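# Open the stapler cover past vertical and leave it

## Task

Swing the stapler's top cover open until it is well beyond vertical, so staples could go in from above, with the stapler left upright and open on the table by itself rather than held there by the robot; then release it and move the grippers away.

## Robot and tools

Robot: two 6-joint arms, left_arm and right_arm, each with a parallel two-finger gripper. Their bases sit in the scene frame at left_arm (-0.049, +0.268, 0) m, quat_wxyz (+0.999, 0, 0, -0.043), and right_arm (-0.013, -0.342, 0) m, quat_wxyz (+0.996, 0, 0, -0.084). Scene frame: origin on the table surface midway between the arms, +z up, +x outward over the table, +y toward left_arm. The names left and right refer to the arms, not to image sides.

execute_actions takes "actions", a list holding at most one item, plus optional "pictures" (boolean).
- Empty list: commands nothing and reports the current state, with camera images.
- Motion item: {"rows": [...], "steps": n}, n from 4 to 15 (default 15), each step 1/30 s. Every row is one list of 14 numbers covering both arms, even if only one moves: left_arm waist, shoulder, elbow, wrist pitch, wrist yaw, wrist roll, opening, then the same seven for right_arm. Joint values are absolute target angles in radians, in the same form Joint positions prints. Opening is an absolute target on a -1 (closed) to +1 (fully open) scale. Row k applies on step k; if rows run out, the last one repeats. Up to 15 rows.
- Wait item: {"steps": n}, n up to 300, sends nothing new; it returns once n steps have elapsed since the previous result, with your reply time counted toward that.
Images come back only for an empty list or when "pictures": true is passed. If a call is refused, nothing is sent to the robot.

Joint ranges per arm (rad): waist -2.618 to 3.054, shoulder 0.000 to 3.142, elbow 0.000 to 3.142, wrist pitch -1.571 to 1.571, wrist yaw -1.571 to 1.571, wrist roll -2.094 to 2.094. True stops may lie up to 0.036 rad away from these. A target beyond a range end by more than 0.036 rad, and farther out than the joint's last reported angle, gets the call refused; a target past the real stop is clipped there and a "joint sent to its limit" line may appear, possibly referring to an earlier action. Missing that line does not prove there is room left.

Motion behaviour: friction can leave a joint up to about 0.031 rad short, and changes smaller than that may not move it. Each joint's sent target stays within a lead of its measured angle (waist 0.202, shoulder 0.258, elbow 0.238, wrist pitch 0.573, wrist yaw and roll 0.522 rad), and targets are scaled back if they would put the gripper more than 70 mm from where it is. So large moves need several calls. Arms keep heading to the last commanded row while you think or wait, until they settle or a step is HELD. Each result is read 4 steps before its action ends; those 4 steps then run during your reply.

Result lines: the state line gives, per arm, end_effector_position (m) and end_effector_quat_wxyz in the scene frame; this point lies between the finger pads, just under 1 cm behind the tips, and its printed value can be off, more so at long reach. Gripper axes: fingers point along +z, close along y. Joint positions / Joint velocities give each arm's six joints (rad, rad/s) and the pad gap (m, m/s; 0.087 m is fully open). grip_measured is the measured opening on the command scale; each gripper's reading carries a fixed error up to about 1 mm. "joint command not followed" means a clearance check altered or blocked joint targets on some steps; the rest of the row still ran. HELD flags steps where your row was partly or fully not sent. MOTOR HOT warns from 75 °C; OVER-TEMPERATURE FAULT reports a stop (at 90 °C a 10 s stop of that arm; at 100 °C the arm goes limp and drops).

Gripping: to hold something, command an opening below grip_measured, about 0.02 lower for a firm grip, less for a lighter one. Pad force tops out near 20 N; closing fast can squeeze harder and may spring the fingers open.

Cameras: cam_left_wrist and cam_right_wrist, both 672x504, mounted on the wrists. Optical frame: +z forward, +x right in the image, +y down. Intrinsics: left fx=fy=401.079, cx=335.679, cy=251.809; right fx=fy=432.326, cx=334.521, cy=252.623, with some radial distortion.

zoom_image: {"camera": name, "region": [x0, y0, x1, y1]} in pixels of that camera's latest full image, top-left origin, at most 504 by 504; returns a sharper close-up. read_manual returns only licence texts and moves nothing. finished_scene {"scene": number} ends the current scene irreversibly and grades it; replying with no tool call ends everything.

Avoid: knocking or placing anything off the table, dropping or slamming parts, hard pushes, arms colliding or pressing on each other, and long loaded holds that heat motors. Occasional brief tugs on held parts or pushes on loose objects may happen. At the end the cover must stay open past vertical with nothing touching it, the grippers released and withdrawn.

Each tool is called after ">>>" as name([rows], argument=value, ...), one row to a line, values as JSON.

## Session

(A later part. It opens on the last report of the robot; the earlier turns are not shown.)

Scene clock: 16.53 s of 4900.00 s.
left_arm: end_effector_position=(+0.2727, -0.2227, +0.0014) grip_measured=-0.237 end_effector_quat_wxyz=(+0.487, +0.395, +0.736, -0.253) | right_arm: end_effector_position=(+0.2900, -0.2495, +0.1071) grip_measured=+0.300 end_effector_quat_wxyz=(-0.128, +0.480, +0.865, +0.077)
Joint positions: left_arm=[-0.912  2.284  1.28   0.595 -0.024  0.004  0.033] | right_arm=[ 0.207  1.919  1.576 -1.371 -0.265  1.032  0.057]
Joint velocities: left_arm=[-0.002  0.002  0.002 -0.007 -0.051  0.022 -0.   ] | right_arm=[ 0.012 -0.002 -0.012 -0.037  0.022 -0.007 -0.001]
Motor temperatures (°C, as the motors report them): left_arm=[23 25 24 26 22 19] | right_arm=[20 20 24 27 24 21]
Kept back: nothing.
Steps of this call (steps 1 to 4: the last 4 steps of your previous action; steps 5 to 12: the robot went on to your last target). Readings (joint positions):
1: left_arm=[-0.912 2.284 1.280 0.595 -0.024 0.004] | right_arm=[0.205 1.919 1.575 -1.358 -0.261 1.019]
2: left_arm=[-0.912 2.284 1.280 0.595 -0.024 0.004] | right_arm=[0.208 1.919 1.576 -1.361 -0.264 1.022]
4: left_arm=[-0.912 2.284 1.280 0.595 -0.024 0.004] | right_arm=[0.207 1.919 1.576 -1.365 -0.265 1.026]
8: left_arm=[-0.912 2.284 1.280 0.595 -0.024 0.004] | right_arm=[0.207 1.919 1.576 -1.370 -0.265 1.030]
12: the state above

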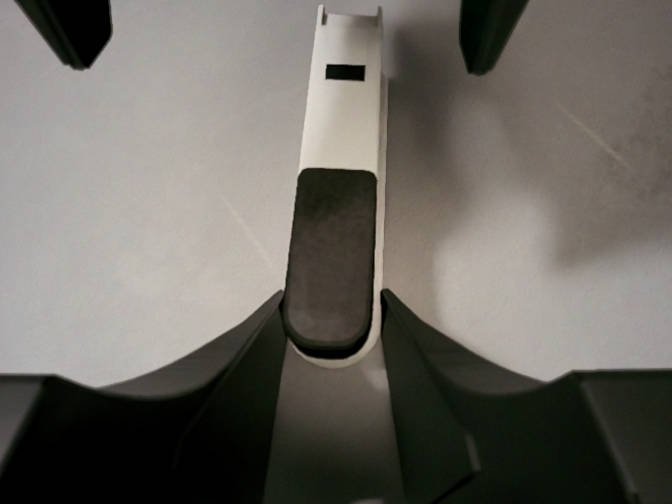

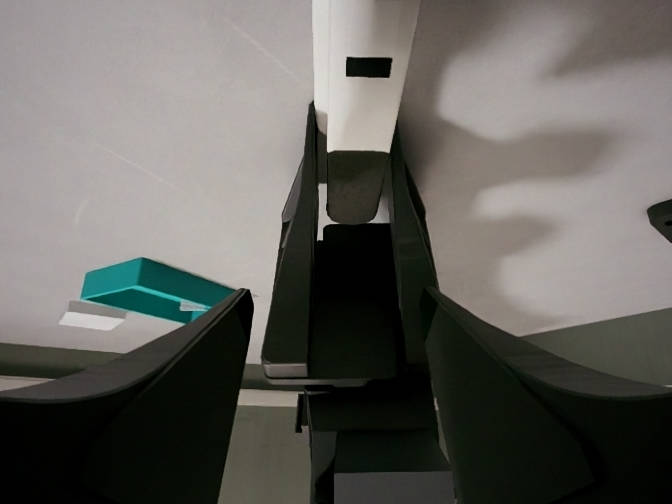

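>>> execute_actions([
  {"rows":[[-0.91,2.3,1.29,0.59,0,0,-0.27,0.18,1.92,1.56,-1.36,-0.265,1.04,0.25],[-0.91,2.3,1.29,0.59,0,0,-0.27,0.172,1.92,1.54,-1.34,-0.265,1.04,0.2],[-0.91,2.3,1.29,0.59,0,0,-0.27,0.172,1.92,1.52,-1.32,-0.265,1.04,0.2],[-0.91,2.3,1.29,0.59,0,0,-0.27,0.172,1.925,1.50,-1.30,-0.265,1.04,0.2],[-0.91,2.3,1.29,0.59,0,0,-0.27,0.172,1.925,1.48,-1.28,-0.265,1.04,0.2],[-0.91,2.3,1.29,0.59,0,0,-0.27,0.172,1.926,1.46,-1.26,-0.265,1.04,0.2],[-0.91,2.3,1.29,0.59,0,0,-0.27,0.172,1.926,1.445,-1.24,-0.265,1.04,0.2],[-0.91,2.3,1.29,0.59,0,0,-0.27,0.172,1.926,1.435,-1.225,-0.265,1.04,0.2]],"steps":15},
])

>>> execute_actions([
  {"steps":12},
], pictures=true)

Scene clock: 17.43 s of 4900.00 s.
left_arm: end_effector_position=(+0.2727, -0.2227, +0.0014) grip_measured=-0.237 end_effector_quat_wxyz=(+0.487, +0.395, +0.736, -0.253) | right_arm: end_effector_position=(+0.2795, -0.2582, +0.0776) grip_measured=+0.200 end_effector_quat_wxyz=(-0.142, +0.494, +0.855, +0.070)
Joint positions: left_arm=[-0.912  2.284  1.28   0.595 -0.024  0.004  0.033] | right_arm=[ 0.179  1.919  1.449 -1.279 -0.265  1.034  0.052]
Joint velocities: left_arm=[-0.002  0.017  0.012 -0.007 -0.007 -0.066 -0.   ] | right_arm=[ 0.012  0.002 -0.056  0.095  0.022 -0.022  0.   ]
Motor temperatures (°C, as the motors report them): left_arm=[23 26 24 26 22 19] | right_arm=[20 21 24 27 24 21]
Steps of this call (steps 1 to 16: the robot went on to your last target; steps 17 to 27: the first 11 steps of this action). Readings (joint positions):
17: left_arm=[-0.912 2.284 1.280 0.595 -0.024 0.004] | right_arm=[0.206 1.919 1.576 -1.372 -0.265 1.033]
18: left_arm=[-0.912 2.284 1.280 0.595 -0.024 0.004] | right_arm=[0.202 1.919 1.574 -1.369 -0.265 1.033]
20: left_arm=[-0.912 2.284 1.280 0.595 -0.024 0.004] | right_arm=[0.190 1.919 1.554 -1.353 -0.265 1.033]
24: left_arm=[-0.912 2.284 1.280 0.595 -0.024 0.004] | right_arm=[0.179 1.919 1.477 -1.302 -0.265 1.034]
27: the state above

Scene clock: 17.83 s of 4900.00 s.
left_arm: end_effector_position=(+0.2727, -0.2227, +0.0014) grip_measured=-0.237 end_effector_quat_wxyz=(+0.487, +0.395, +0.736, -0.253) | right_arm: end_effector_position=(+0.2871, -0.2581, +0.0755) grip_measured=+0.200 end_effector_quat_wxyz=(-0.128, +0.492, +0.857, +0.079)
Joint positions: left_arm=[-0.912  2.284  1.28   0.595 -0.024  0.004  0.033] | right_arm=[ 0.179  1.919  1.448 -1.244 -0.265  1.034  0.052]
Joint velocities: left_arm=[ 0.012 -0.002  0.012  0.007  0.007  0.022  0.   ] | right_arm=[-0.017 -0.017 -0.002 -0.037  0.007 -0.037 -0.   ]
Motor temperatures (°C, as the motors report them): left_arm=[23 26 24 26 22 19] | right_arm=[20 21 24 26 24 21]
Kept back: nothing.
Steps of this call (steps 1 to 4: the last 4 steps of your previous action; steps 5 to 12: the robot went on to your last target). Readings (joint positions):
1: left_arm=[-0.912 2.284 1.280 0.595 -0.024 0.004] | right_arm=[0.179 1.919 1.448 -1.273 -0.265 1.034]
2: left_arm=[-0.912 2.284 1.280 0.595 -0.024 0.004] | right_arm=[0.179 1.919 1.448 -1.266 -0.265 1.034]
4: left_arm=[-0.912 2.284 1.280 0.595 -0.024 0.004] | right_arm=[0.179 1.919 1.448 -1.257 -0.265 1.034]
8: left_arm=[-0.912 2.284 1.280 0.595 -0.024 0.004] | right_arm=[0.179 1.919 1.448 -1.248 -0.265 1.034]
12: the state above

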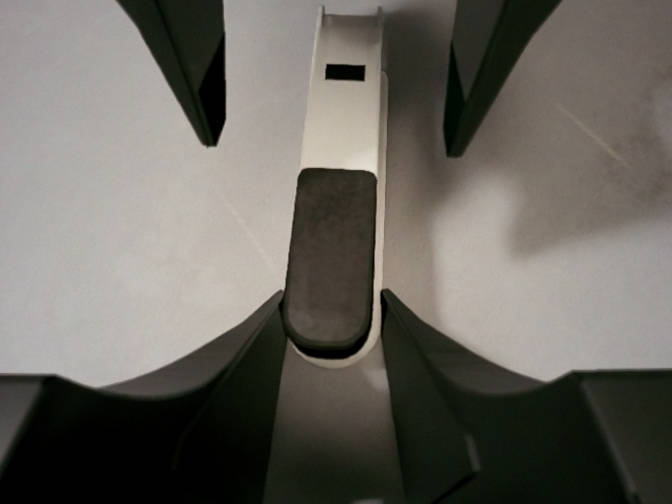

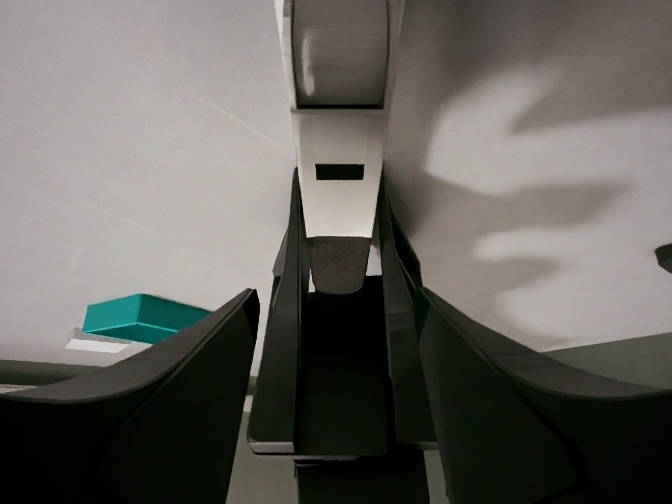

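>>> execute_actions([
  {"rows":[[-0.91,2.3,1.29,0.59,0,0,-0.27,0.19,1.935,1.425,-1.21,-0.265,1.04,0.1],[-0.91,2.3,1.29,0.59,0,0,-0.27,0.195,1.942,1.412,-1.19,-0.265,1.04,0.05],[-0.91,2.3,1.29,0.59,0,0,-0.27,0.197,1.949,1.399,-1.17,-0.265,1.04,0],[-0.91,2.3,1.29,0.59,0,0,-0.27,0.197,1.956,1.386,-1.15,-0.265,1.04,0],[-0.91,2.3,1.29,0.59,0,0,-0.27,0.197,1.963,1.373,-1.135,-0.265,1.04,0],[-0.91,2.3,1.29,0.59,0,0,-0.27,0.197,1.97,1.36,-1.12,-0.265,1.04,0],[-0.91,2.3,1.29,0.59,0,0,-0.27,0.197,1.975,1.35,-1.11,-0.265,1.04,0],[-0.91,2.3,1.29,0.59,0,0,-0.27,0.197,1.978,1.343,-1.10,-0.265,1.04,0]],"steps":15},
])

>>> execute_actions([
  {"steps":12},
], pictures=true)

Scene clock: 18.83 s of 4900.00 s.
left_arm: end_effector_position=(+0.2727, -0.2227, +0.0014) grip_measured=-0.237 end_effector_quat_wxyz=(+0.487, +0.395, +0.736, -0.253) | right_arm: end_effector_position=(+0.2791, -0.2561, +0.0395) grip_measured=+0.000 end_effector_quat_wxyz=(-0.144, +0.491, +0.856, +0.068)
Joint positions: left_arm=[-0.912  2.284  1.28   0.595 -0.024  0.004  0.033] | right_arm=[ 0.187  1.968  1.357 -1.144 -0.265  1.034  0.044]
Joint velocities: left_arm=[-0.002 -0.002  0.002  0.037 -0.022 -0.007  0.   ] | right_arm=[ 0.022  0.11  -0.11   0.125  0.022  0.022 -0.   ]
Motor temperatures (°C, as the motors report them): left_arm=[23 26 25 26 22 19] | right_arm=[20 21 24 26 24 21]
Steps of this call (steps 1 to 19: the robot went on to your last target; steps 20 to 30: the first 11 steps of this action). Readings (joint positions):
20: left_arm=[-0.912 2.284 1.280 0.595 -0.024 0.004] | right_arm=[0.179 1.919 1.448 -1.241 -0.265 1.034]
21: left_arm=[-0.912 2.284 1.280 0.595 -0.024 0.004] | right_arm=[0.179 1.919 1.446 -1.235 -0.265 1.034]
23: left_arm=[-0.912 2.284 1.280 0.595 -0.024 0.004] | right_arm=[0.181 1.921 1.431 -1.214 -0.265 1.034]
27: left_arm=[-0.912 2.284 1.280 0.595 -0.024 0.004] | right_arm=[0.186 1.947 1.381 -1.164 -0.265 1.034]
30: the state above

Scene clock: 19.23 s of 4900.00 s.
left_arm: end_effector_position=(+0.2727, -0.2227, +0.0014) grip_measured=-0.237 end_effector_quat_wxyz=(+0.487, +0.395, +0.736, -0.253) | right_arm: end_effector_position=(+0.2836, -0.2560, +0.0368) grip_measured=+0.000 end_effector_quat_wxyz=(-0.136, +0.490, +0.858, +0.073)
Joint positions: left_arm=[-0.912  2.284  1.28   0.595 -0.024  0.004  0.033] | right_arm=[ 0.187  1.97   1.355 -1.119 -0.265  1.034  0.044]
Joint velocities: left_arm=[-0.012 -0.027  0.002 -0.037 -0.037  0.022 -0.   ] | right_arm=[ 0.002  0.002 -0.022  0.037  0.007 -0.051 -0.   ]
Motor temperatures (°C, as the motors report them): left_arm=[23 26 25 26 22 19] | right_arm=[20 21 24 26 24 21]
Kept back: nothing.
Steps of this call (steps 1 to 4: the last 4 steps of your previous action; steps 5 to 12: the robot went on to your last target). Readings (joint positions):
1: left_arm=[-0.912 2.284 1.280 0.595 -0.024 0.004] | right_arm=[0.187 1.970 1.355 -1.140 -0.265 1.034]
2: left_arm=[-0.912 2.284 1.280 0.595 -0.024 0.004] | right_arm=[0.187 1.970 1.355 -1.137 -0.265 1.034]
4: left_arm=[-0.912 2.284 1.280 0.595 -0.024 0.004] | right_arm=[0.187 1.970 1.355 -1.129 -0.265 1.034]
8: left_arm=[-0.912 2.284 1.280 0.595 -0.024 0.004] | right_arm=[0.187 1.970 1.355 -1.122 -0.265 1.034]
12: the state above

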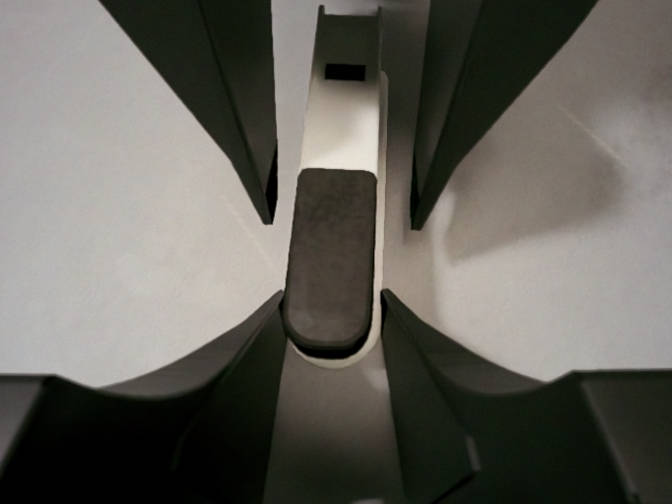

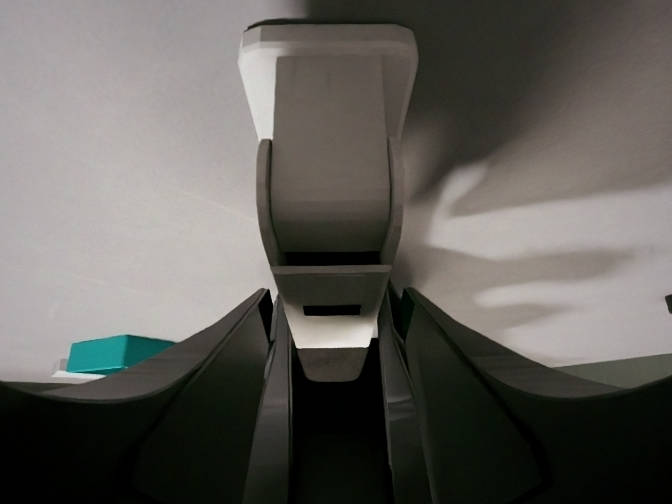

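>>> execute_actions([
  {"rows":[[-0.91,2.3,1.29,0.59,0,0,-0.27,0.197,1.975,1.35,-1.09,-0.265,1.04,-0.08],[-0.91,2.3,1.29,0.59,0,0,-0.27,0.197,1.975,1.35,-1.09,-0.265,1.04,-0.16],[-0.91,2.3,1.29,0.59,0,0,-0.27,0.197,1.975,1.35,-1.09,-0.265,1.04,-0.24],[-0.91,2.3,1.29,0.59,0,0,-0.27,0.197,1.975,1.35,-1.09,-0.265,1.04,-0.31],[-0.91,2.3,1.29,0.59,0,0,-0.27,0.197,1.975,1.35,-1.09,-0.265,1.04,-0.37],[-0.91,2.3,1.29,0.59,0,0,-0.27,0.197,1.975,1.35,-1.09,-0.265,1.04,-0.41],[-0.91,2.3,1.29,0.59,0,0,-0.27,0.197,1.975,1.35,-1.09,-0.265,1.04,-0.44],[-0.91,2.3,1.29,0.59,0,0,-0.27,0.197,1.975,1.35,-1.09,-0.265,1.04,-0.47],[-0.91,2.3,1.29,0.59,0,0,-0.27,0.197,1.975,1.35,-1.09,-0.265,1.04,-0.50],[-0.91,2.3,1.29,0.59,0,0,-0.27,0.197,1.975,1.35,-1.09,-0.265,1.04,-0.53]],"steps":15},
])

>>> execute_actions([
  {"steps":6},
], pictures=true)

Scene clock: 20.07 s of 4900.00 s.
left_arm: end_effector_position=(+0.2726, -0.2227, +0.0014) grip_measured=-0.237 end_effector_quat_wxyz=(+0.487, +0.395, +0.737, -0.253) | right_arm: end_effector_position=(+0.2859, -0.2560, +0.0362) grip_measured=-0.494 end_effector_quat_wxyz=(-0.132, +0.490, +0.858, +0.075)
Joint positions: left_arm=[-0.912  2.284  1.28   0.595 -0.024  0.002  0.033] | right_arm=[ 0.187  1.97   1.355 -1.11  -0.264  1.035  0.022]
Joint velocities: left_arm=[-0.002 -0.012 -0.007 -0.066 -0.066  0.007 -0.001] | right_arm=[ 0.012 -0.007 -0.007  0.022 -0.066 -0.037  0.001]
Motor temperatures (°C, as the motors report them): left_arm=[23 27 25 26 22 19] | right_arm=[20 21 24 26 24 21]
Steps of this call (steps 1 to 14: the robot went on to your last target; steps 15 to 25: the first 11 steps of this action). Readings (joint positions):
15: left_arm=[-0.912 2.284 1.280 0.595 -0.024 0.004] | right_arm=[0.187 1.970 1.355 -1.117 -0.265 1.034]
16: left_arm=[-0.912 2.284 1.280 0.595 -0.024 0.004] | right_arm=[0.187 1.970 1.355 -1.115 -0.265 1.034]
18: left_arm=[-0.912 2.284 1.280 0.595 -0.024 0.004] | right_arm=[0.187 1.970 1.355 -1.112 -0.265 1.034]
22: left_arm=[-0.912 2.284 1.280 0.595 -0.024 0.004] | right_arm=[0.187 1.970 1.355 -1.109 -0.265 1.034]
25: the state above

Scene clock: 20.27 s of 4900.00 s.
left_arm: end_effector_position=(+0.2726, -0.2227, +0.0014) grip_measured=-0.237 end_effector_quat_wxyz=(+0.487, +0.395, +0.737, -0.253) | right_arm: end_effector_position=(+0.2859, -0.2560, +0.0362) grip_measured=-0.494 end_effector_quat_wxyz=(-0.132, +0.490, +0.858, +0.075)
Joint positions: left_arm=[-0.912  2.284  1.28   0.595 -0.024  0.002  0.033] | right_arm=[ 0.187  1.97   1.355 -1.11  -0.264  1.035  0.022]
Joint velocities: left_arm=[-0.007 -0.007  0.017 -0.022  0.022 -0.037 -0.001] | right_arm=[-0.002 -0.012 -0.032  0.037  0.022 -0.022 -0.001]
Motor temperatures (°C, as the motors report them): left_arm=[23 27 25 26 22 19] | right_arm=[20 21 24 26 24 21]
Kept back: nothing.
Steps of this call (steps 1 to 4: the last 4 steps of your previous action; steps 5 to 6: the robot went on to your last target). Readings (joint positions):
1: left_arm=[-0.912 2.284 1.280 0.595 -0.024 0.002] | right_arm=[0.187 1.970 1.355 -1.110 -0.264 1.035]
2: left_arm=[-0.912 2.284 1.280 0.595 -0.024 0.002] | right_arm=[0.187 1.970 1.355 -1.110 -0.264 1.035]
4: left_arm=[-0.912 2.284 1.280 0.595 -0.024 0.002] | right_arm=[0.187 1.970 1.355 -1.110 -0.264 1.035]
6: the state above

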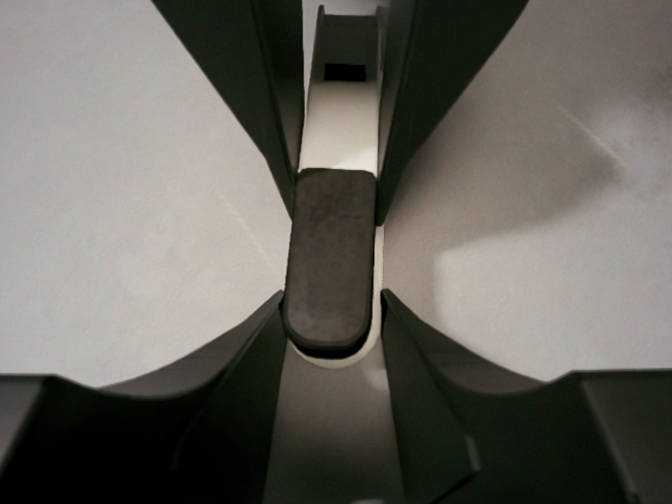

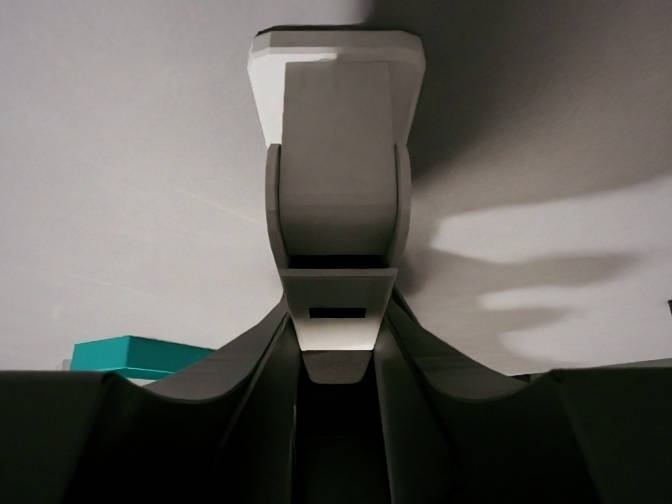

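>>> execute_actions([
  {"rows":[[-0.91,2.3,1.29,0.59,0,0,-0.27,0.187,1.97,1.375,-1.125,-0.264,1.035,-0.53],[-0.91,2.3,1.29,0.59,0,0,-0.27,0.186,1.968,1.383,-1.135,-0.264,1.033,-0.53],[-0.91,2.3,1.29,0.59,0,0,-0.27,0.185,1.966,1.391,-1.145,-0.263,1.031,-0.53],[-0.91,2.3,1.29,0.59,0,0,-0.27,0.183,1.964,1.399,-1.155,-0.262,1.029,-0.53],[-0.91,2.3,1.29,0.59,0,0,-0.27,0.181,1.962,1.407,-1.165,-0.261,1.027,-0.53],[-0.91,2.3,1.29,0.59,0,0,-0.27,0.178,1.96,1.415,-1.175,-0.26,1.025,-0.53],[-0.91,2.3,1.29,0.59,0,0,-0.27,0.175,1.958,1.423,-1.185,-0.259,1.023,-0.53],[-0.91,2.3,1.29,0.59,0,0,-0.27,0.172,1.956,1.431,-1.195,-0.258,1.021,-0.53],[-0.91,2.3,1.29,0.59,0,0,-0.27,0.169,1.954,1.439,-1.205,-0.257,1.019,-0.53],[-0.91,2.3,1.29,0.59,0,0,-0.27,0.166,1.952,1.447,-1.215,-0.256,1.017,-0.53],[-0.91,2.3,1.29,0.59,0,0,-0.27,0.163,1.95,1.455,-1.225,-0.255,1.015,-0.53],[-0.91,2.3,1.29,0.59,0,0,-0.27,0.16,1.948,1.463,-1.232,-0.254,1.012,-0.53]],"steps":15},
])

>>> execute_actions([
  {"steps":14},
], pictures=true)

Scene clock: 21.47 s of 4900.00 s.
left_arm: end_effector_position=(+0.2766, -0.2267, +0.0102) grip_measured=-0.237 end_effector_quat_wxyz=(+0.502, +0.387, +0.728, -0.262) | right_arm: end_effector_position=(+0.2902, -0.2599, +0.0480) grip_measured=-0.494 end_effector_quat_wxyz=(-0.128, +0.489, +0.860, +0.067)
Joint positions: left_arm=[-0.91   2.284  1.28   0.636 -0.024 -0.003  0.033] | right_arm=[ 0.184  1.97   1.41  -1.166 -0.245  1.03   0.022]
Joint velocities: left_arm=[ 0.007  0.007 -0.002  0.154 -0.081 -0.007 -0.   ] | right_arm=[-0.051 -0.007  0.203 -0.256 -0.022 -0.066 -0.001]
Motor temperatures (°C, as the motors report them): left_arm=[23 27 25 27 22 19] | right_arm=[20 22 24 26 24 21]
Steps of this call (steps 1 to 15: the robot went on to your last target; steps 16 to 25: nothing new was sent; steps 26 to 36: the first 11 steps of this action). Readings (joint positions):
26: left_arm=[-0.912 2.284 1.280 0.595 -0.024 0.002] | right_arm=[0.187 1.970 1.355 -1.111 -0.264 1.035]
27: left_arm=[-0.912 2.284 1.280 0.595 -0.024 0.002] | right_arm=[0.187 1.970 1.356 -1.112 -0.264 1.035]
29: left_arm=[-0.912 2.284 1.280 0.598 -0.024 0.001] | right_arm=[0.187 1.970 1.362 -1.118 -0.261 1.035]
33: left_arm=[-0.911 2.284 1.280 0.617 -0.024 -0.001] | right_arm=[0.187 1.970 1.387 -1.144 -0.251 1.033]
36: the state above

Scene clock: 21.93 s of 4900.00 s.
left_arm: end_effector_position=(+0.2759, -0.2283, +0.0119) grip_measured=-0.237 end_effector_quat_wxyz=(+0.502, +0.384, +0.727, -0.268) | right_arm: end_effector_position=(+0.2881, -0.2597, +0.0568) grip_measured=-0.494 end_effector_quat_wxyz=(-0.140, +0.490, +0.858, +0.070)
Joint positions: left_arm=[-0.91   2.284  1.28   0.644 -0.018 -0.011  0.033] | right_arm=[ 0.176  1.97   1.437 -1.213 -0.262  1.022  0.022]
Joint velocities: left_arm=[-0.007 -0.007  0.012  0.066  0.007 -0.022  0.   ] | right_arm=[-0.017  0.007 -0.007  0.022 -0.037  0.066 -0.   ]
Motor temperatures (°C, as the motors report them): left_arm=[23 27 25 27 22 19] | right_arm=[20 22 24 26 24 21]
Kept back: nothing.
Steps of this call (steps 1 to 4: the last 4 steps of your previous action; steps 5 to 14: the robot went on to your last target). Readings (joint positions):
1: left_arm=[-0.910 2.284 1.280 0.642 -0.024 -0.003] | right_arm=[0.182 1.970 1.418 -1.175 -0.245 1.028]
2: left_arm=[-0.910 2.284 1.280 0.647 -0.024 -0.004] | right_arm=[0.179 1.970 1.425 -1.185 -0.247 1.027]
4: left_arm=[-0.910 2.284 1.280 0.648 -0.022 -0.005] | right_arm=[0.178 1.970 1.433 -1.201 -0.255 1.024]
8: left_arm=[-0.910 2.284 1.280 0.645 -0.020 -0.009] | right_arm=[0.177 1.970 1.437 -1.211 -0.260 1.022]
14: the state above

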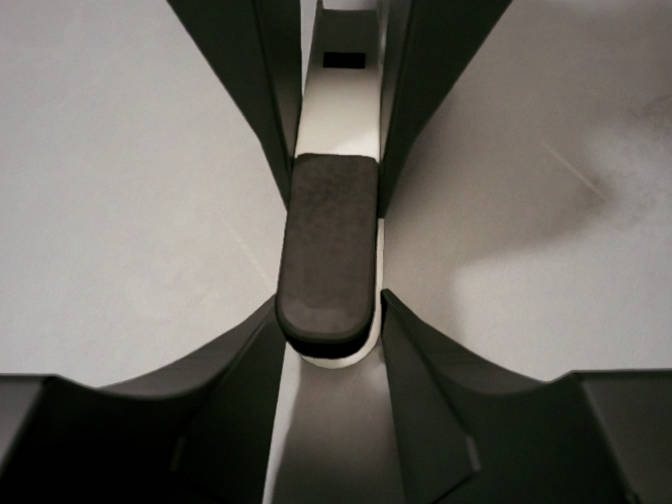

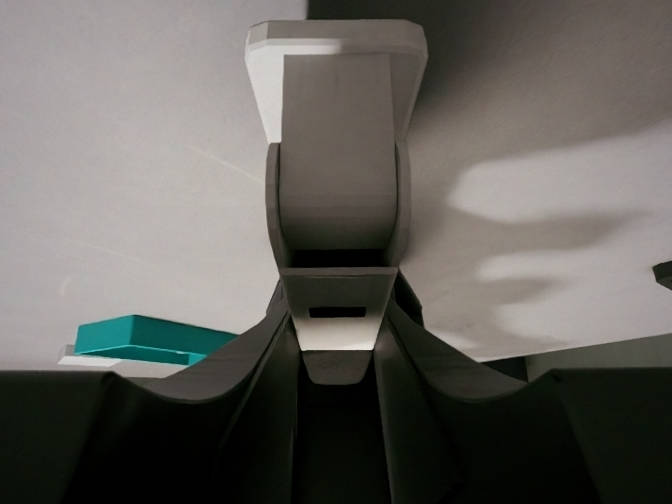

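>>> execute_actions([
  {"rows":[[-0.91,2.3,1.29,0.585,0,0,-0.28,0.165,1.985,1.455,-1.225,-0.28,1.01,-0.53],[-0.91,2.3,1.29,0.58,0,0,-0.28,0.158,1.997,1.46,-1.233,-0.296,0.998,-0.53],[-0.91,2.3,1.29,0.575,0,0,-0.28,0.151,2.009,1.466,-1.241,-0.312,0.986,-0.53],[-0.91,2.3,1.29,0.57,0,0,-0.28,0.144,2.021,1.472,-1.249,-0.328,0.974,-0.53],[-0.91,2.3,1.29,0.565,0,0,-0.28,0.137,2.033,1.478,-1.257,-0.344,0.962,-0.53],[-0.91,2.3,1.29,0.56,0,0,-0.28,0.13,2.045,1.484,-1.265,-0.36,0.95,-0.53],[-0.91,2.3,1.29,0.56,0,0,-0.28,0.123,2.057,1.49,-1.273,-0.376,0.938,-0.53],[-0.91,2.3,1.29,0.56,0,0,-0.28,0.116,2.069,1.496,-1.281,-0.392,0.926,-0.53],[-0.91,2.3,1.29,0.56,0,0,-0.28,0.109,2.081,1.502,-1.289,-0.408,0.914,-0.53],[-0.91,2.3,1.29,0.56,0,0,-0.28,0.102,2.093,1.508,-1.297,-0.424,0.902,-0.53],[-0.91,2.3,1.29,0.56,0,0,-0.28,0.095,2.105,1.515,-1.305,-0.44,0.89,-0.53],[-0.91,2.3,1.29,0.56,0,0,-0.28,0.088,2.117,1.523,-1.313,-0.455,0.878,-0.53]],"steps":15},
])

>>> execute_actions([
  {"steps":16},
], pictures=true)

Scene clock: 23.17 s of 4900.00 s.
left_arm: end_effector_position=(+0.2730, -0.2241, +0.0035) grip_measured=-0.237 end_effector_quat_wxyz=(+0.488, +0.389, +0.737, -0.261) | right_arm: end_effector_position=(+0.2875, -0.2592, +0.0478) grip_measured=-0.494 end_effector_quat_wxyz=(-0.208, +0.485, +0.843, +0.107)
Joint positions: left_arm=[-0.91   2.284  1.28   0.605 -0.017 -0.012  0.033] | right_arm=[ 0.123  2.076  1.478 -1.262 -0.379  0.942  0.022]
Joint velocities: left_arm=[-0.002 -0.012  0.002 -0.095 -0.022  0.022  0.001] | right_arm=[-0.188  0.359  0.164 -0.227 -0.491 -0.374 -0.001]
Motor temperatures (°C, as the motors report them): left_arm=[23 28 25 27 22 19] | right_arm=[20 22 25 25 24 21]
Steps of this call (steps 1 to 26: the robot went on to your last target; steps 27 to 37: the first 11 steps of this action). Readings (joint positions):
27: left_arm=[-0.910 2.284 1.280 0.642 -0.017 -0.012] | right_arm=[0.176 1.970 1.437 -1.213 -0.264 1.022]
28: left_arm=[-0.910 2.284 1.280 0.640 -0.017 -0.012] | right_arm=[0.175 1.972 1.437 -1.214 -0.269 1.019]
30: left_arm=[-0.910 2.284 1.280 0.632 -0.017 -0.012] | right_arm=[0.170 1.984 1.442 -1.221 -0.284 1.010]
34: left_arm=[-0.910 2.284 1.280 0.615 -0.017 -0.012] | right_arm=[0.144 2.037 1.461 -1.242 -0.335 0.975]
37: the state above

Scene clock: 23.70 s of 4900.00 s.
left_arm: end_effector_position=(+0.2723, -0.2227, +0.0011) grip_measured=-0.237 end_effector_quat_wxyz=(+0.484, +0.392, +0.738, -0.257) | right_arm: end_effector_position=(+0.2862, -0.2583, +0.0521) grip_measured=-0.494 end_effector_quat_wxyz=(-0.235, +0.478, +0.836, +0.130)
Joint positions: left_arm=[-0.91   2.284  1.28   0.594 -0.017 -0.007  0.033] | right_arm=[ 0.101  2.104  1.498 -1.301 -0.436  0.895  0.022]
Joint velocities: left_arm=[ 0.007 -0.007 -0.007  0.037 -0.022 -0.037 -0.   ] | right_arm=[ 0.002  0.002 -0.017 -0.037  0.066 -0.007 -0.001]
Motor temperatures (°C, as the motors report them): left_arm=[23 28 25 27 22 19] | right_arm=[20 23 25 25 24 21]
Kept back: nothing.
Steps of this call (steps 1 to 4: the last 4 steps of your previous action; steps 5 to 16: the robot went on to your last target). Readings (joint positions):
1: left_arm=[-0.910 2.284 1.280 0.604 -0.017 -0.012] | right_arm=[0.116 2.088 1.485 -1.272 -0.394 0.930]
2: left_arm=[-0.910 2.284 1.280 0.604 -0.017 -0.011] | right_arm=[0.110 2.095 1.492 -1.283 -0.407 0.921]
4: left_arm=[-0.910 2.284 1.280 0.603 -0.017 -0.009] | right_arm=[0.102 2.101 1.498 -1.295 -0.424 0.907]
8: left_arm=[-0.910 2.284 1.280 0.594 -0.017 -0.008] | right_arm=[0.101 2.104 1.498 -1.301 -0.435 0.897]
16: the state above

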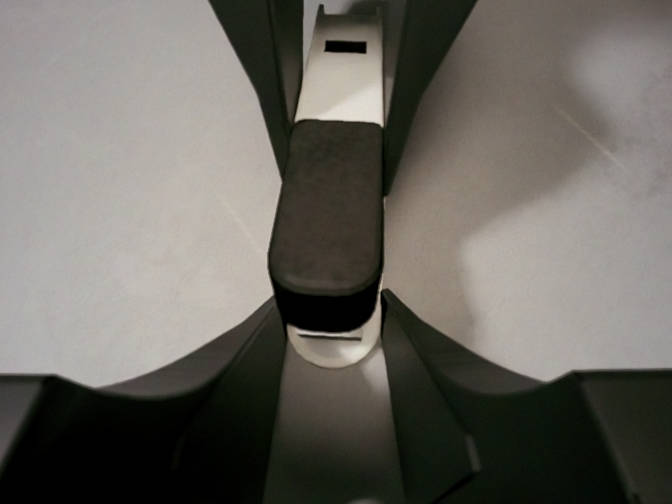

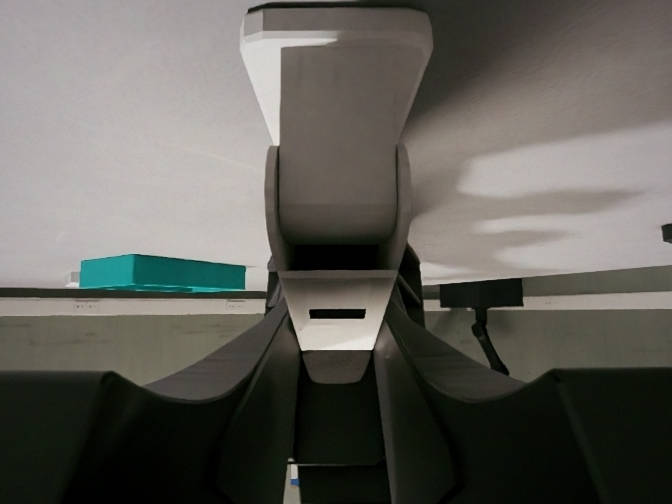

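>>> execute_actions([
  {"rows":[[-0.91,2.3,1.29,0.58,0,0,-0.28,0.1,2.104,1.505,-1.301,-0.436,0.895,-0.50],[-0.91,2.3,1.29,0.58,0,0,-0.28,0.1,2.104,1.505,-1.301,-0.436,0.895,-0.495],[-0.91,2.3,1.29,0.58,0,0,-0.28,0.1,2.104,1.505,-1.301,-0.436,0.895,-0.49],[-0.91,2.3,1.29,0.58,0,0,-0.28,0.1,2.104,1.505,-1.301,-0.436,0.895,-0.485],[-0.91,2.3,1.29,0.58,0,0,-0.28,0.1,2.104,1.505,-1.301,-0.436,0.895,-0.48],[-0.91,2.3,1.29,0.58,0,0,-0.28,0.1,2.104,1.505,-1.301,-0.436,0.895,-0.47],[-0.91,2.3,1.29,0.58,0,0,-0.28,0.1,2.104,1.505,-1.301,-0.436,0.895,-0.45],[-0.91,2.3,1.29,0.58,0,0,-0.28,0.1,2.104,1.505,-1.301,-0.436,0.895,-0.42]],"steps":15},
])

>>> execute_actions([
  {"steps":10},
], pictures=true)

Scene clock: 24.47 s of 4900.00 s.
left_arm: end_effector_position=(+0.2724, -0.2227, +0.0011) grip_measured=-0.237 end_effector_quat_wxyz=(+0.484, +0.393, +0.738, -0.257) | right_arm: end_effector_position=(+0.2862, -0.2583, +0.0520) grip_measured=-0.420 end_effector_quat_wxyz=(-0.235, +0.479, +0.836, +0.129)
Joint positions: left_arm=[-0.91   2.284  1.28   0.594 -0.017 -0.006  0.033] | right_arm=[ 0.101  2.104  1.498 -1.301 -0.436  0.896  0.025]
Joint velocities: left_arm=[-0.002  0.007 -0.002 -0.022 -0.007 -0.095  0.   ] | right_arm=[-0.007 -0.012  0.007  0.037  0.007  0.066  0.   ]
Motor temperatures (°C, as the motors report them): left_arm=[23 28 25 27 22 19] | right_arm=[20 23 25 25 24 21]
Steps of this call (steps 1 to 12: the robot went on to your last target; steps 13 to 23: the first 11 steps of this action). Readings (joint positions):
13: left_arm=[-0.910 2.284 1.280 0.594 -0.017 -0.007] | right_arm=[0.101 2.104 1.498 -1.301 -0.436 0.896]
14: left_arm=[-0.910 2.284 1.280 0.594 -0.017 -0.007] | right_arm=[0.101 2.104 1.498 -1.301 -0.436 0.896]
16: left_arm=[-0.910 2.284 1.280 0.594 -0.017 -0.007] | right_arm=[0.101 2.104 1.498 -1.301 -0.436 0.896]
20: left_arm=[-0.910 2.284 1.280 0.594 -0.017 -0.007] | right_arm=[0.101 2.104 1.498 -1.301 -0.436 0.896]
23: the state above

Scene clock: 24.80 s of 4900.00 s.
left_arm: end_effector_position=(+0.2724, -0.2227, +0.0011) grip_measured=-0.237 end_effector_quat_wxyz=(+0.484, +0.393, +0.738, -0.257) | right_arm: end_effector_position=(+0.2862, -0.2583, +0.0520) grip_measured=-0.420 end_effector_quat_wxyz=(-0.235, +0.479, +0.836, +0.129)
Joint positions: left_arm=[-0.91   2.284  1.28   0.594 -0.017 -0.006  0.033] | right_arm=[ 0.101  2.104  1.498 -1.301 -0.436  0.896  0.025]
Joint velocities: left_arm=[-0.002  0.007 -0.002  0.007  0.022  0.007  0.001] | right_arm=[-0.002  0.002 -0.002  0.007  0.007  0.037 -0.   ]
Motor temperatures (°C, as the motors report them): left_arm=[23 28 25 27 22 19] | right_arm=[20 23 25 25 24 21]
Kept back: nothing.
Steps of this call (steps 1 to 4: the last 4 steps of your previous action; steps 5 to 10: the robot went on to your last target). Readings (joint positions):
1: left_arm=[-0.910 2.284 1.280 0.594 -0.017 -0.006] | right_arm=[0.101 2.104 1.498 -1.301 -0.436 0.896]
2: left_arm=[-0.910 2.284 1.280 0.594 -0.017 -0.006] | right_arm=[0.101 2.104 1.498 -1.301 -0.436 0.896]
4: left_arm=[-0.910 2.284 1.280 0.594 -0.017 -0.006] | right_arm=[0.101 2.104 1.498 -1.301 -0.436 0.896]
8: left_arm=[-0.910 2.284 1.280 0.594 -0.017 -0.006] | right_arm=[0.101 2.104 1.498 -1.301 -0.436 0.896]
10: the state above

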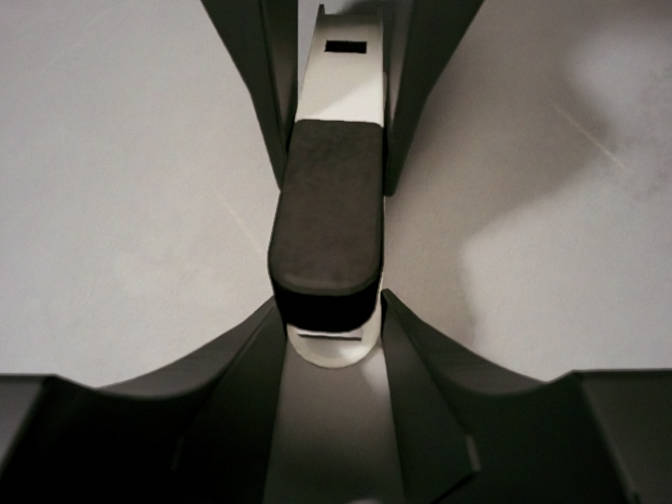

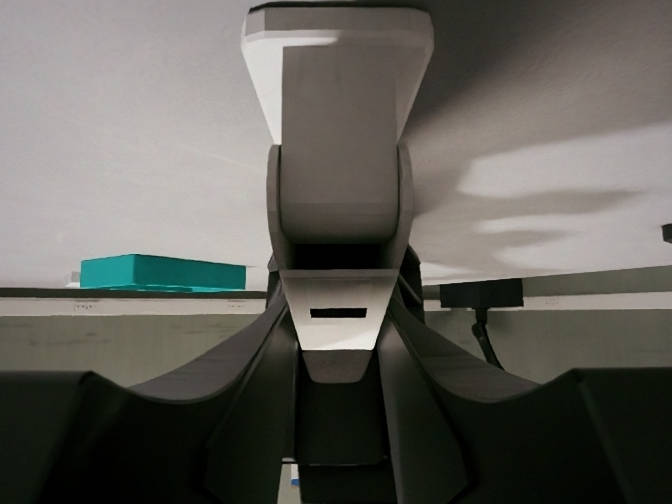

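>>> execute_actions([
  {"rows":[[-0.91,2.3,1.29,0.58,0,0,-0.28,0.11,2.09,1.49,-1.29,-0.42,0.91,-0.3],[-0.91,2.3,1.29,0.58,0,0,-0.28,0.125,2.065,1.473,-1.27,-0.39,0.93,-0.2],[-0.91,2.3,1.29,0.58,0,0,-0.28,0.14,2.04,1.456,-1.25,-0.36,0.95,-0.15],[-0.91,2.3,1.29,0.58,0,0,-0.28,0.155,2.017,1.44,-1.23,-0.33,0.97,-0.15],[-0.91,2.3,1.29,0.58,0,0,-0.28,0.17,1.994,1.424,-1.21,-0.30,0.99,-0.15],[-0.91,2.3,1.29,0.58,0,0,-0.28,0.185,1.971,1.408,-1.19,-0.27,1.01,-0.15],[-0.91,2.3,1.29,0.58,0,0,-0.28,0.2,1.948,1.392,-1.17,-0.24,1.03,-0.15],[-0.91,2.3,1.29,0.58,0,0,-0.28,0.215,1.925,1.376,-1.15,-0.21,1.05,-0.15],[-0.91,2.3,1.29,0.58,0,0,-0.28,0.23,1.902,1.36,-1.13,-0.18,1.07,-0.15],[-0.91,2.3,1.29,0.58,0,0,-0.28,0.245,1.879,1.344,-1.11,-0.15,1.09,-0.15],[-0.91,2.3,1.29,0.58,0,0,-0.28,0.258,1.858,1.328,-1.095,-0.12,1.11,-0.15],[-0.91,2.3,1.29,0.58,0,0,-0.28,0.268,1.843,1.317,-1.083,-0.095,1.125,-0.15],[-0.91,2.3,1.29,0.58,0,0,-0.28,0.274,1.837,1.312,-1.075,-0.08,1.135,-0.15]],"steps":15},
])

>>> execute_actions([
  {"steps":18},
], pictures=true)

Scene clock: 26.30 s of 4900.00 s.
left_arm: end_effector_position=(+0.2724, -0.2227, +0.0011) grip_measured=-0.237 end_effector_quat_wxyz=(+0.484, +0.393, +0.738, -0.257) | right_arm: end_effector_position=(+0.2759, -0.2481, +0.0599) grip_measured=-0.150 end_effector_quat_wxyz=(-0.123, +0.469, +0.872, +0.067)
Joint positions: left_arm=[-0.91   2.284  1.28   0.594 -0.017 -0.006  0.033] | right_arm=[ 0.227  1.907  1.375 -1.182 -0.243  1.027  0.037]
Joint velocities: left_arm=[-0.007  0.002 -0.012 -0.081 -0.007 -0.037 -0.   ] | right_arm=[ 0.447 -0.696 -0.462  0.462  0.799  0.432  0.   ]
Motor temperatures (°C, as the motors report them): left_arm=[23 29 25 27 22 19] | right_arm=[20 23 25 25 24 21]
Steps of this call (steps 1 to 15: the robot went on to your last target; steps 16 to 34: nothing new was sent; steps 35 to 45: the first 11 steps of this action). Readings (joint positions):
35: left_arm=[-0.910 2.284 1.280 0.594 -0.017 -0.006] | right_arm=[0.101 2.104 1.498 -1.301 -0.435 0.897]
36: left_arm=[-0.910 2.284 1.280 0.594 -0.017 -0.006] | right_arm=[0.102 2.102 1.497 -1.298 -0.429 0.901]
38: left_arm=[-0.910 2.284 1.280 0.594 -0.017 -0.006] | right_arm=[0.113 2.078 1.477 -1.280 -0.402 0.919]
42: left_arm=[-0.910 2.284 1.280 0.594 -0.017 -0.006] | right_arm=[0.175 1.983 1.419 -1.230 -0.318 0.975]
45: the state above

Scene clock: 26.90 s of 4900.00 s.
left_arm: end_effector_position=(+0.2724, -0.2227, +0.0011) grip_measured=-0.237 end_effector_quat_wxyz=(+0.484, +0.393, +0.738, -0.257) | right_arm: end_effector_position=(+0.2877, -0.2579, +0.0553) grip_measured=-0.150 end_effector_quat_wxyz=(-0.040, +0.491, +0.870, +0.027)
Joint positions: left_arm=[-0.91   2.284  1.28   0.594 -0.017 -0.006  0.033] | right_arm=[ 0.269  1.844  1.331 -1.094 -0.091  1.126  0.037]
Joint velocities: left_arm=[-0.002  0.002  0.007 -0.007 -0.037 -0.007  0.001] | right_arm=[-0.007 -0.002  0.007 -0.022  0.066 -0.007 -0.001]
Motor temperatures (°C, as the motors report them): left_arm=[23 29 26 27 22 19] | right_arm=[20 23 25 25 24 21]
Kept back: nothing.
Steps of this call (steps 1 to 4: the last 4 steps of your previous action; steps 5 to 18: the robot went on to your last target). Readings (joint positions):
1: left_arm=[-0.910 2.284 1.280 0.594 -0.017 -0.006] | right_arm=[0.241 1.884 1.361 -1.166 -0.217 1.044]
2: left_arm=[-0.910 2.284 1.280 0.594 -0.017 -0.006] | right_arm=[0.254 1.866 1.350 -1.153 -0.192 1.060]
4: left_arm=[-0.910 2.284 1.280 0.594 -0.017 -0.006] | right_arm=[0.267 1.846 1.339 -1.135 -0.156 1.085]
8: left_arm=[-0.910 2.284 1.280 0.594 -0.017 -0.006] | right_arm=[0.269 1.844 1.333 -1.109 -0.116 1.110]
18: the state above

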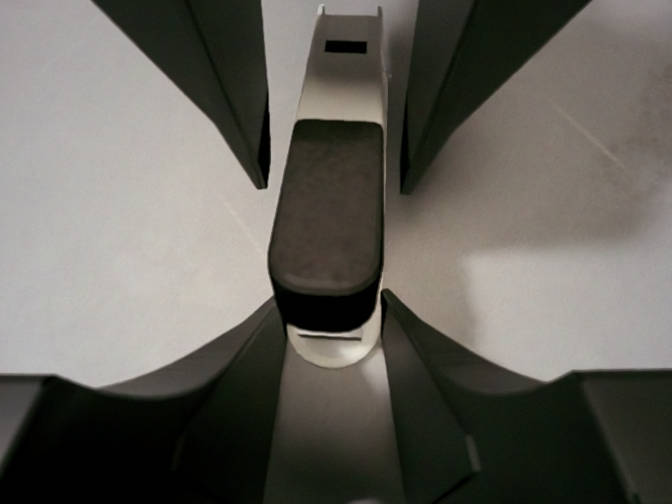

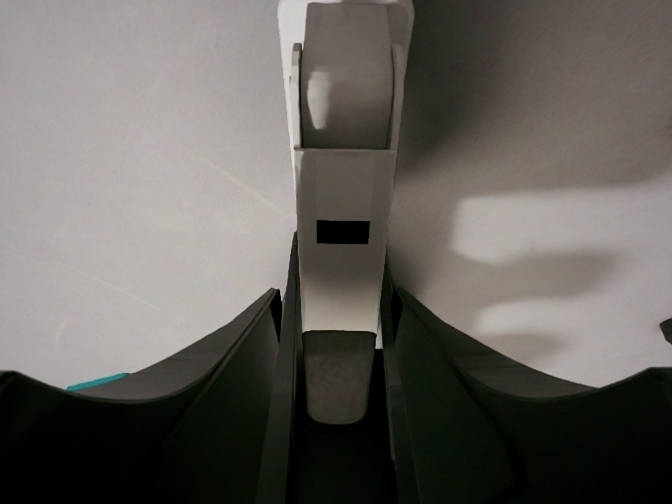

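>>> execute_actions([
  {"rows":[[-0.91,2.3,1.29,0.58,0,0,-0.28,0.269,1.844,1.331,-1.105,-0.091,1.126,-0.23],[-0.91,2.3,1.29,0.58,0,0,-0.28,0.269,1.844,1.331,-1.105,-0.091,1.126,-0.31],[-0.91,2.3,1.29,0.58,0,0,-0.28,0.269,1.844,1.331,-1.105,-0.091,1.126,-0.38],[-0.91,2.3,1.29,0.58,0,0,-0.28,0.269,1.844,1.331,-1.105,-0.091,1.126,-0.43],[-0.91,2.3,1.29,0.58,0,0,-0.28,0.269,1.844,1.331,-1.105,-0.091,1.126,-0.46],[-0.91,2.3,1.29,0.58,0,0,-0.28,0.269,1.844,1.331,-1.105,-0.091,1.126,-0.48],[-0.91,2.3,1.29,0.58,0,0,-0.28,0.269,1.844,1.331,-1.105,-0.091,1.126,-0.50],[-0.91,2.3,1.29,0.58,0,0,-0.28,0.269,1.844,1.331,-1.105,-0.091,1.126,-0.52]],"steps":10},
])

>>> execute_actions([
  {"rows":[[-0.91,2.3,1.29,0.57,0,0,-0.28,0.262,1.855,1.35,-1.125,-0.115,1.11,-0.52],[-0.91,2.3,1.29,0.57,0,0,-0.28,0.254,1.866,1.363,-1.14,-0.133,1.097,-0.52],[-0.91,2.3,1.29,0.57,0,0,-0.28,0.245,1.877,1.376,-1.155,-0.151,1.084,-0.52],[-0.91,2.3,1.29,0.57,0,0,-0.28,0.236,1.888,1.389,-1.17,-0.168,1.072,-0.52],[-0.91,2.3,1.29,0.57,0,0,-0.28,0.227,1.899,1.402,-1.184,-0.184,1.06,-0.52],[-0.91,2.3,1.29,0.57,0,0,-0.28,0.218,1.91,1.415,-1.198,-0.2,1.048,-0.52],[-0.91,2.3,1.29,0.57,0,0,-0.28,0.209,1.921,1.428,-1.212,-0.216,1.036,-0.52],[-0.91,2.3,1.29,0.57,0,0,-0.28,0.199,1.932,1.441,-1.226,-0.232,1.024,-0.52],[-0.91,2.3,1.29,0.57,0,0,-0.28,0.189,1.943,1.454,-1.24,-0.248,1.012,-0.52],[-0.91,2.3,1.29,0.57,0,0,-0.28,0.179,1.954,1.467,-1.254,-0.264,1.0,-0.52],[-0.91,2.3,1.29,0.57,0,0,-0.28,0.169,1.965,1.48,-1.268,-0.28,0.988,-0.52],[-0.91,2.3,1.29,0.57,0,0,-0.28,0.159,1.976,1.492,-1.282,-0.296,0.976,-0.52],[-0.91,2.3,1.29,0.57,0,0,-0.28,0.149,1.987,1.504,-1.296,-0.312,0.964,-0.52],[-0.91,2.3,1.29,0.57,0,0,-0.28,0.14,1.998,1.516,-1.31,-0.328,0.952,-0.52],[-0.91,2.3,1.29,0.57,0,0,-0.28,0.131,2.009,1.528,-1.324,-0.343,0.94,-0.52]],"steps":15},
])

>>> execute_actions([
  {"rows":[[-0.91,2.3,1.29,0.57,0,0,-0.28,0.122,2.022,1.541,-1.34,-0.356,0.927,-0.52],[-0.91,2.3,1.29,0.57,0,0,-0.28,0.114,2.035,1.554,-1.356,-0.368,0.914,-0.52],[-0.91,2.3,1.29,0.57,0,0,-0.28,0.106,2.048,1.568,-1.372,-0.38,0.901,-0.52],[-0.91,2.3,1.29,0.57,0,0,-0.28,0.098,2.061,1.581,-1.388,-0.392,0.888,-0.52],[-0.91,2.3,1.29,0.57,0,0,-0.28,0.09,2.074,1.595,-1.404,-0.404,0.875,-0.52],[-0.91,2.3,1.29,0.57,0,0,-0.28,0.083,2.087,1.608,-1.42,-0.416,0.862,-0.52],[-0.91,2.3,1.29,0.57,0,0,-0.28,0.076,2.1,1.622,-1.436,-0.428,0.849,-0.52],[-0.91,2.3,1.29,0.57,0,0,-0.28,0.069,2.113,1.635,-1.452,-0.44,0.836,-0.52],[-0.91,2.3,1.29,0.57,0,0,-0.28,0.062,2.127,1.649,-1.468,-0.451,0.823,-0.52],[-0.91,2.3,1.29,0.57,0,0,-0.28,0.055,2.141,1.662,-1.484,-0.462,0.81,-0.52],[-0.91,2.3,1.29,0.57,0,0,-0.28,0.048,2.155,1.676,-1.5,-0.473,0.798,-0.52],[-0.91,2.3,1.29,0.57,0,0,-0.28,0.041,2.169,1.689,-1.514,-0.483,0.787,-0.52],[-0.91,2.3,1.29,0.57,0,0,-0.28,0.034,2.183,1.703,-1.527,-0.492,0.777,-0.52],[-0.91,2.3,1.29,0.57,0,0,-0.28,0.027,2.197,1.716,-1.538,-0.499,0.769,-0.52],[-0.91,2.3,1.29,0.57,0,0,-0.28,0.02,2.21,1.73,-1.545,-0.503,0.764,-0.52]],"steps":15},
])

>>> execute_actions([
  {"steps":14},
], pictures=true)

Scene clock: 28.47 s of 4900.00 s.
left_arm: end_effector_position=(+0.2724, -0.2227, +0.0012) grip_measured=-0.237 end_effector_quat_wxyz=(+0.485, +0.393, +0.738, -0.257) | right_arm: end_effector_position=(+0.2876, -0.2585, +0.0552) grip_measured=-0.467 end_effector_quat_wxyz=(-0.040, +0.492, +0.869, +0.025)
Joint positions: left_arm=[-0.91   2.284  1.28   0.594 -0.017 -0.006  0.033] | right_arm=[ 0.269  1.844  1.331 -1.095 -0.087  1.128  0.023]
Joint velocities: left_arm=[-0.007  0.002  0.012 -0.007 -0.037 -0.051  0.   ] | right_arm=[-0.027 -0.012  0.002 -0.037  0.007 -0.022 -0.022]
Motor temperatures (°C, as the motors report them): left_arm=[23 29 26 27 22 19] | right_arm=[20 24 25 25 24 21]
Steps of this call (steps 1 to 15: the robot went on to your last target; steps 16 to 41: nothing new was sent; steps 42 to 47: the first 6 steps of this action). Readings (joint positions):
42: left_arm=[-0.910 2.284 1.280 0.594 -0.017 -0.006] | right_arm=[0.269 1.844 1.331 -1.092 -0.088 1.128]
43: left_arm=[-0.910 2.284 1.280 0.594 -0.017 -0.006] | right_arm=[0.269 1.844 1.331 -1.092 -0.088 1.128]
45: left_arm=[-0.910 2.284 1.280 0.594 -0.017 -0.006] | right_arm=[0.269 1.844 1.331 -1.092 -0.088 1.128]
47: the state above

Scene clock: 28.97 s of 4900.00 s.
left_arm: end_effector_position=(+0.2723, -0.2228, +0.0012) grip_measured=-0.237 end_effector_quat_wxyz=(+0.484, +0.391, +0.739, -0.258) | right_arm: end_effector_position=(+0.2899, -0.2618, +0.0644) grip_measured=-0.493 end_effector_quat_wxyz=(-0.108, +0.489, +0.864, +0.055)
Joint positions: left_arm=[-0.91   2.284  1.28   0.594 -0.017 -0.01   0.033] | right_arm=[ 0.198  1.929  1.437 -1.21  -0.206  1.046  0.022]
Joint velocities: left_arm=[-0.012 -0.017 -0.002  0.081 -0.007 -0.066  0.002] | right_arm=[-0.281  0.32   0.349 -0.476 -0.535 -0.388 -0.001]
Motor temperatures (°C, as the motors report them): left_arm=[23 30 26 27 22 19] | right_arm=[20 24 25 25 24 21]
Steps of this call (steps 1 to 4: the last 4 steps of your previous action; steps 5 to 15: the first 11 steps of this action). Readings (joint positions):
5: left_arm=[-0.910 2.284 1.280 0.594 -0.017 -0.006] | right_arm=[0.269 1.844 1.331 -1.096 -0.087 1.128]
6: left_arm=[-0.910 2.284 1.280 0.594 -0.017 -0.006] | right_arm=[0.268 1.845 1.333 -1.098 -0.089 1.126]
8: left_arm=[-0.910 2.284 1.280 0.594 -0.017 -0.006] | right_arm=[0.259 1.856 1.350 -1.115 -0.103 1.116]
12: left_arm=[-0.910 2.284 1.280 0.594 -0.017 -0.008] | right_arm=[0.227 1.897 1.398 -1.166 -0.158 1.080]
15: the state above

Scene clock: 29.47 s of 4900.00 s.
left_arm: end_effector_position=(+0.2722, -0.2229, +0.0012) grip_measured=-0.237 end_effector_quat_wxyz=(+0.484, +0.391, +0.739, -0.258) | right_arm: end_effector_position=(+0.2953, -0.2714, +0.0806) grip_measured=-0.493 end_effector_quat_wxyz=(-0.233, +0.475, +0.839, +0.127)
Joint positions: left_arm=[-0.91   2.284  1.28   0.594 -0.017 -0.011  0.033] | right_arm=[ 0.071  2.113  1.633 -1.439 -0.417  0.859  0.022]
Joint velocities: left_arm=[ 0.017 -0.022  0.007 -0.022  0.022 -0.037  0.001] | right_arm=[-0.183  0.393  0.403 -0.432 -0.344 -0.33  -0.003]
Motor temperatures (°C, as the motors report them): left_arm=[23 30 26 27 22 19] | right_arm=[20 24 25 24 24 21]
Steps of this call (steps 1 to 4: the last 4 steps of your previous action; steps 5 to 15: the first 11 steps of this action). Readings (joint positions):
5: left_arm=[-0.910 2.284 1.280 0.594 -0.017 -0.010] | right_arm=[0.150 1.984 1.499 -1.281 -0.287 0.985]
6: left_arm=[-0.910 2.284 1.280 0.594 -0.017 -0.010] | right_arm=[0.140 1.996 1.512 -1.296 -0.302 0.972]
8: left_arm=[-0.910 2.284 1.280 0.594 -0.017 -0.010] | right_arm=[0.124 2.021 1.538 -1.327 -0.330 0.947]
12: left_arm=[-0.910 2.284 1.280 0.594 -0.017 -0.010] | right_arm=[0.093 2.072 1.592 -1.390 -0.382 0.897]
15: the state above

Scene clock: 29.93 s of 4900.00 s.
left_arm: end_effector_position=(+0.2722, -0.2229, +0.0012) grip_measured=-0.237 end_effector_quat_wxyz=(+0.484, +0.391, +0.739, -0.258) | right_arm: end_effector_position=(+0.2977, -0.2762, +0.0863) grip_measured=-0.493 end_effector_quat_wxyz=(-0.278, +0.467, +0.825, +0.156)
Joint positions: left_arm=[-0.91   2.284  1.28   0.594 -0.017 -0.012  0.033] | right_arm=[ 0.029  2.192  1.71  -1.536 -0.488  0.777  0.022]
Joint velocities: left_arm=[-0.017 -0.022 -0.007 -0.007  0.007  0.081  0.001] | right_arm=[ 0.002 -0.002 -0.007 -0.007  0.022 -0.007  0.   ]
Motor temperatures (°C, as the motors report them): left_arm=[23 30 26 27 22 19] | right_arm=[20 24 25 24 24 21]
Kept back: nothing.
Steps of this call (steps 1 to 4: the last 4 steps of your previous action; steps 5 to 14: the robot went on to your last target). Readings (joint positions):
1: left_arm=[-0.910 2.284 1.280 0.594 -0.017 -0.011] | right_arm=[0.064 2.126 1.646 -1.455 -0.429 0.847]
2: left_arm=[-0.910 2.284 1.280 0.594 -0.017 -0.011] | right_arm=[0.057 2.140 1.660 -1.472 -0.440 0.835]
4: left_arm=[-0.910 2.284 1.280 0.594 -0.017 -0.012] | right_arm=[0.044 2.167 1.687 -1.504 -0.462 0.811]
8: left_arm=[-0.910 2.284 1.280 0.594 -0.017 -0.012] | right_arm=[0.030 2.191 1.708 -1.534 -0.487 0.783]
14: the state above

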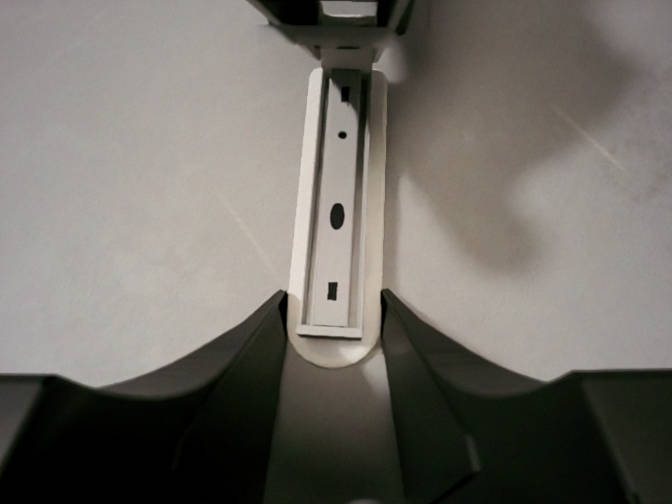

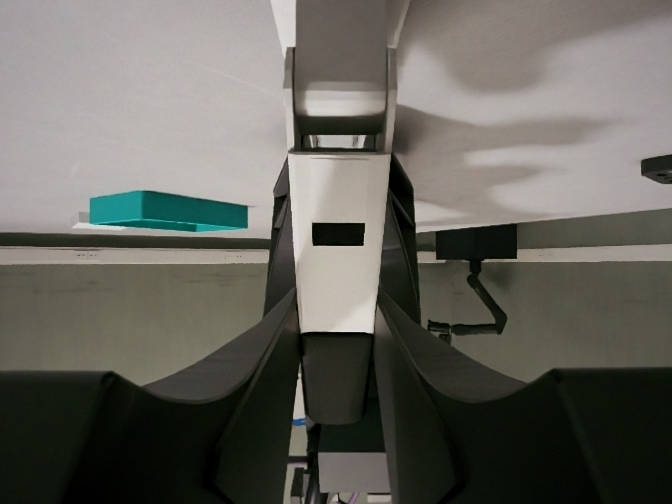

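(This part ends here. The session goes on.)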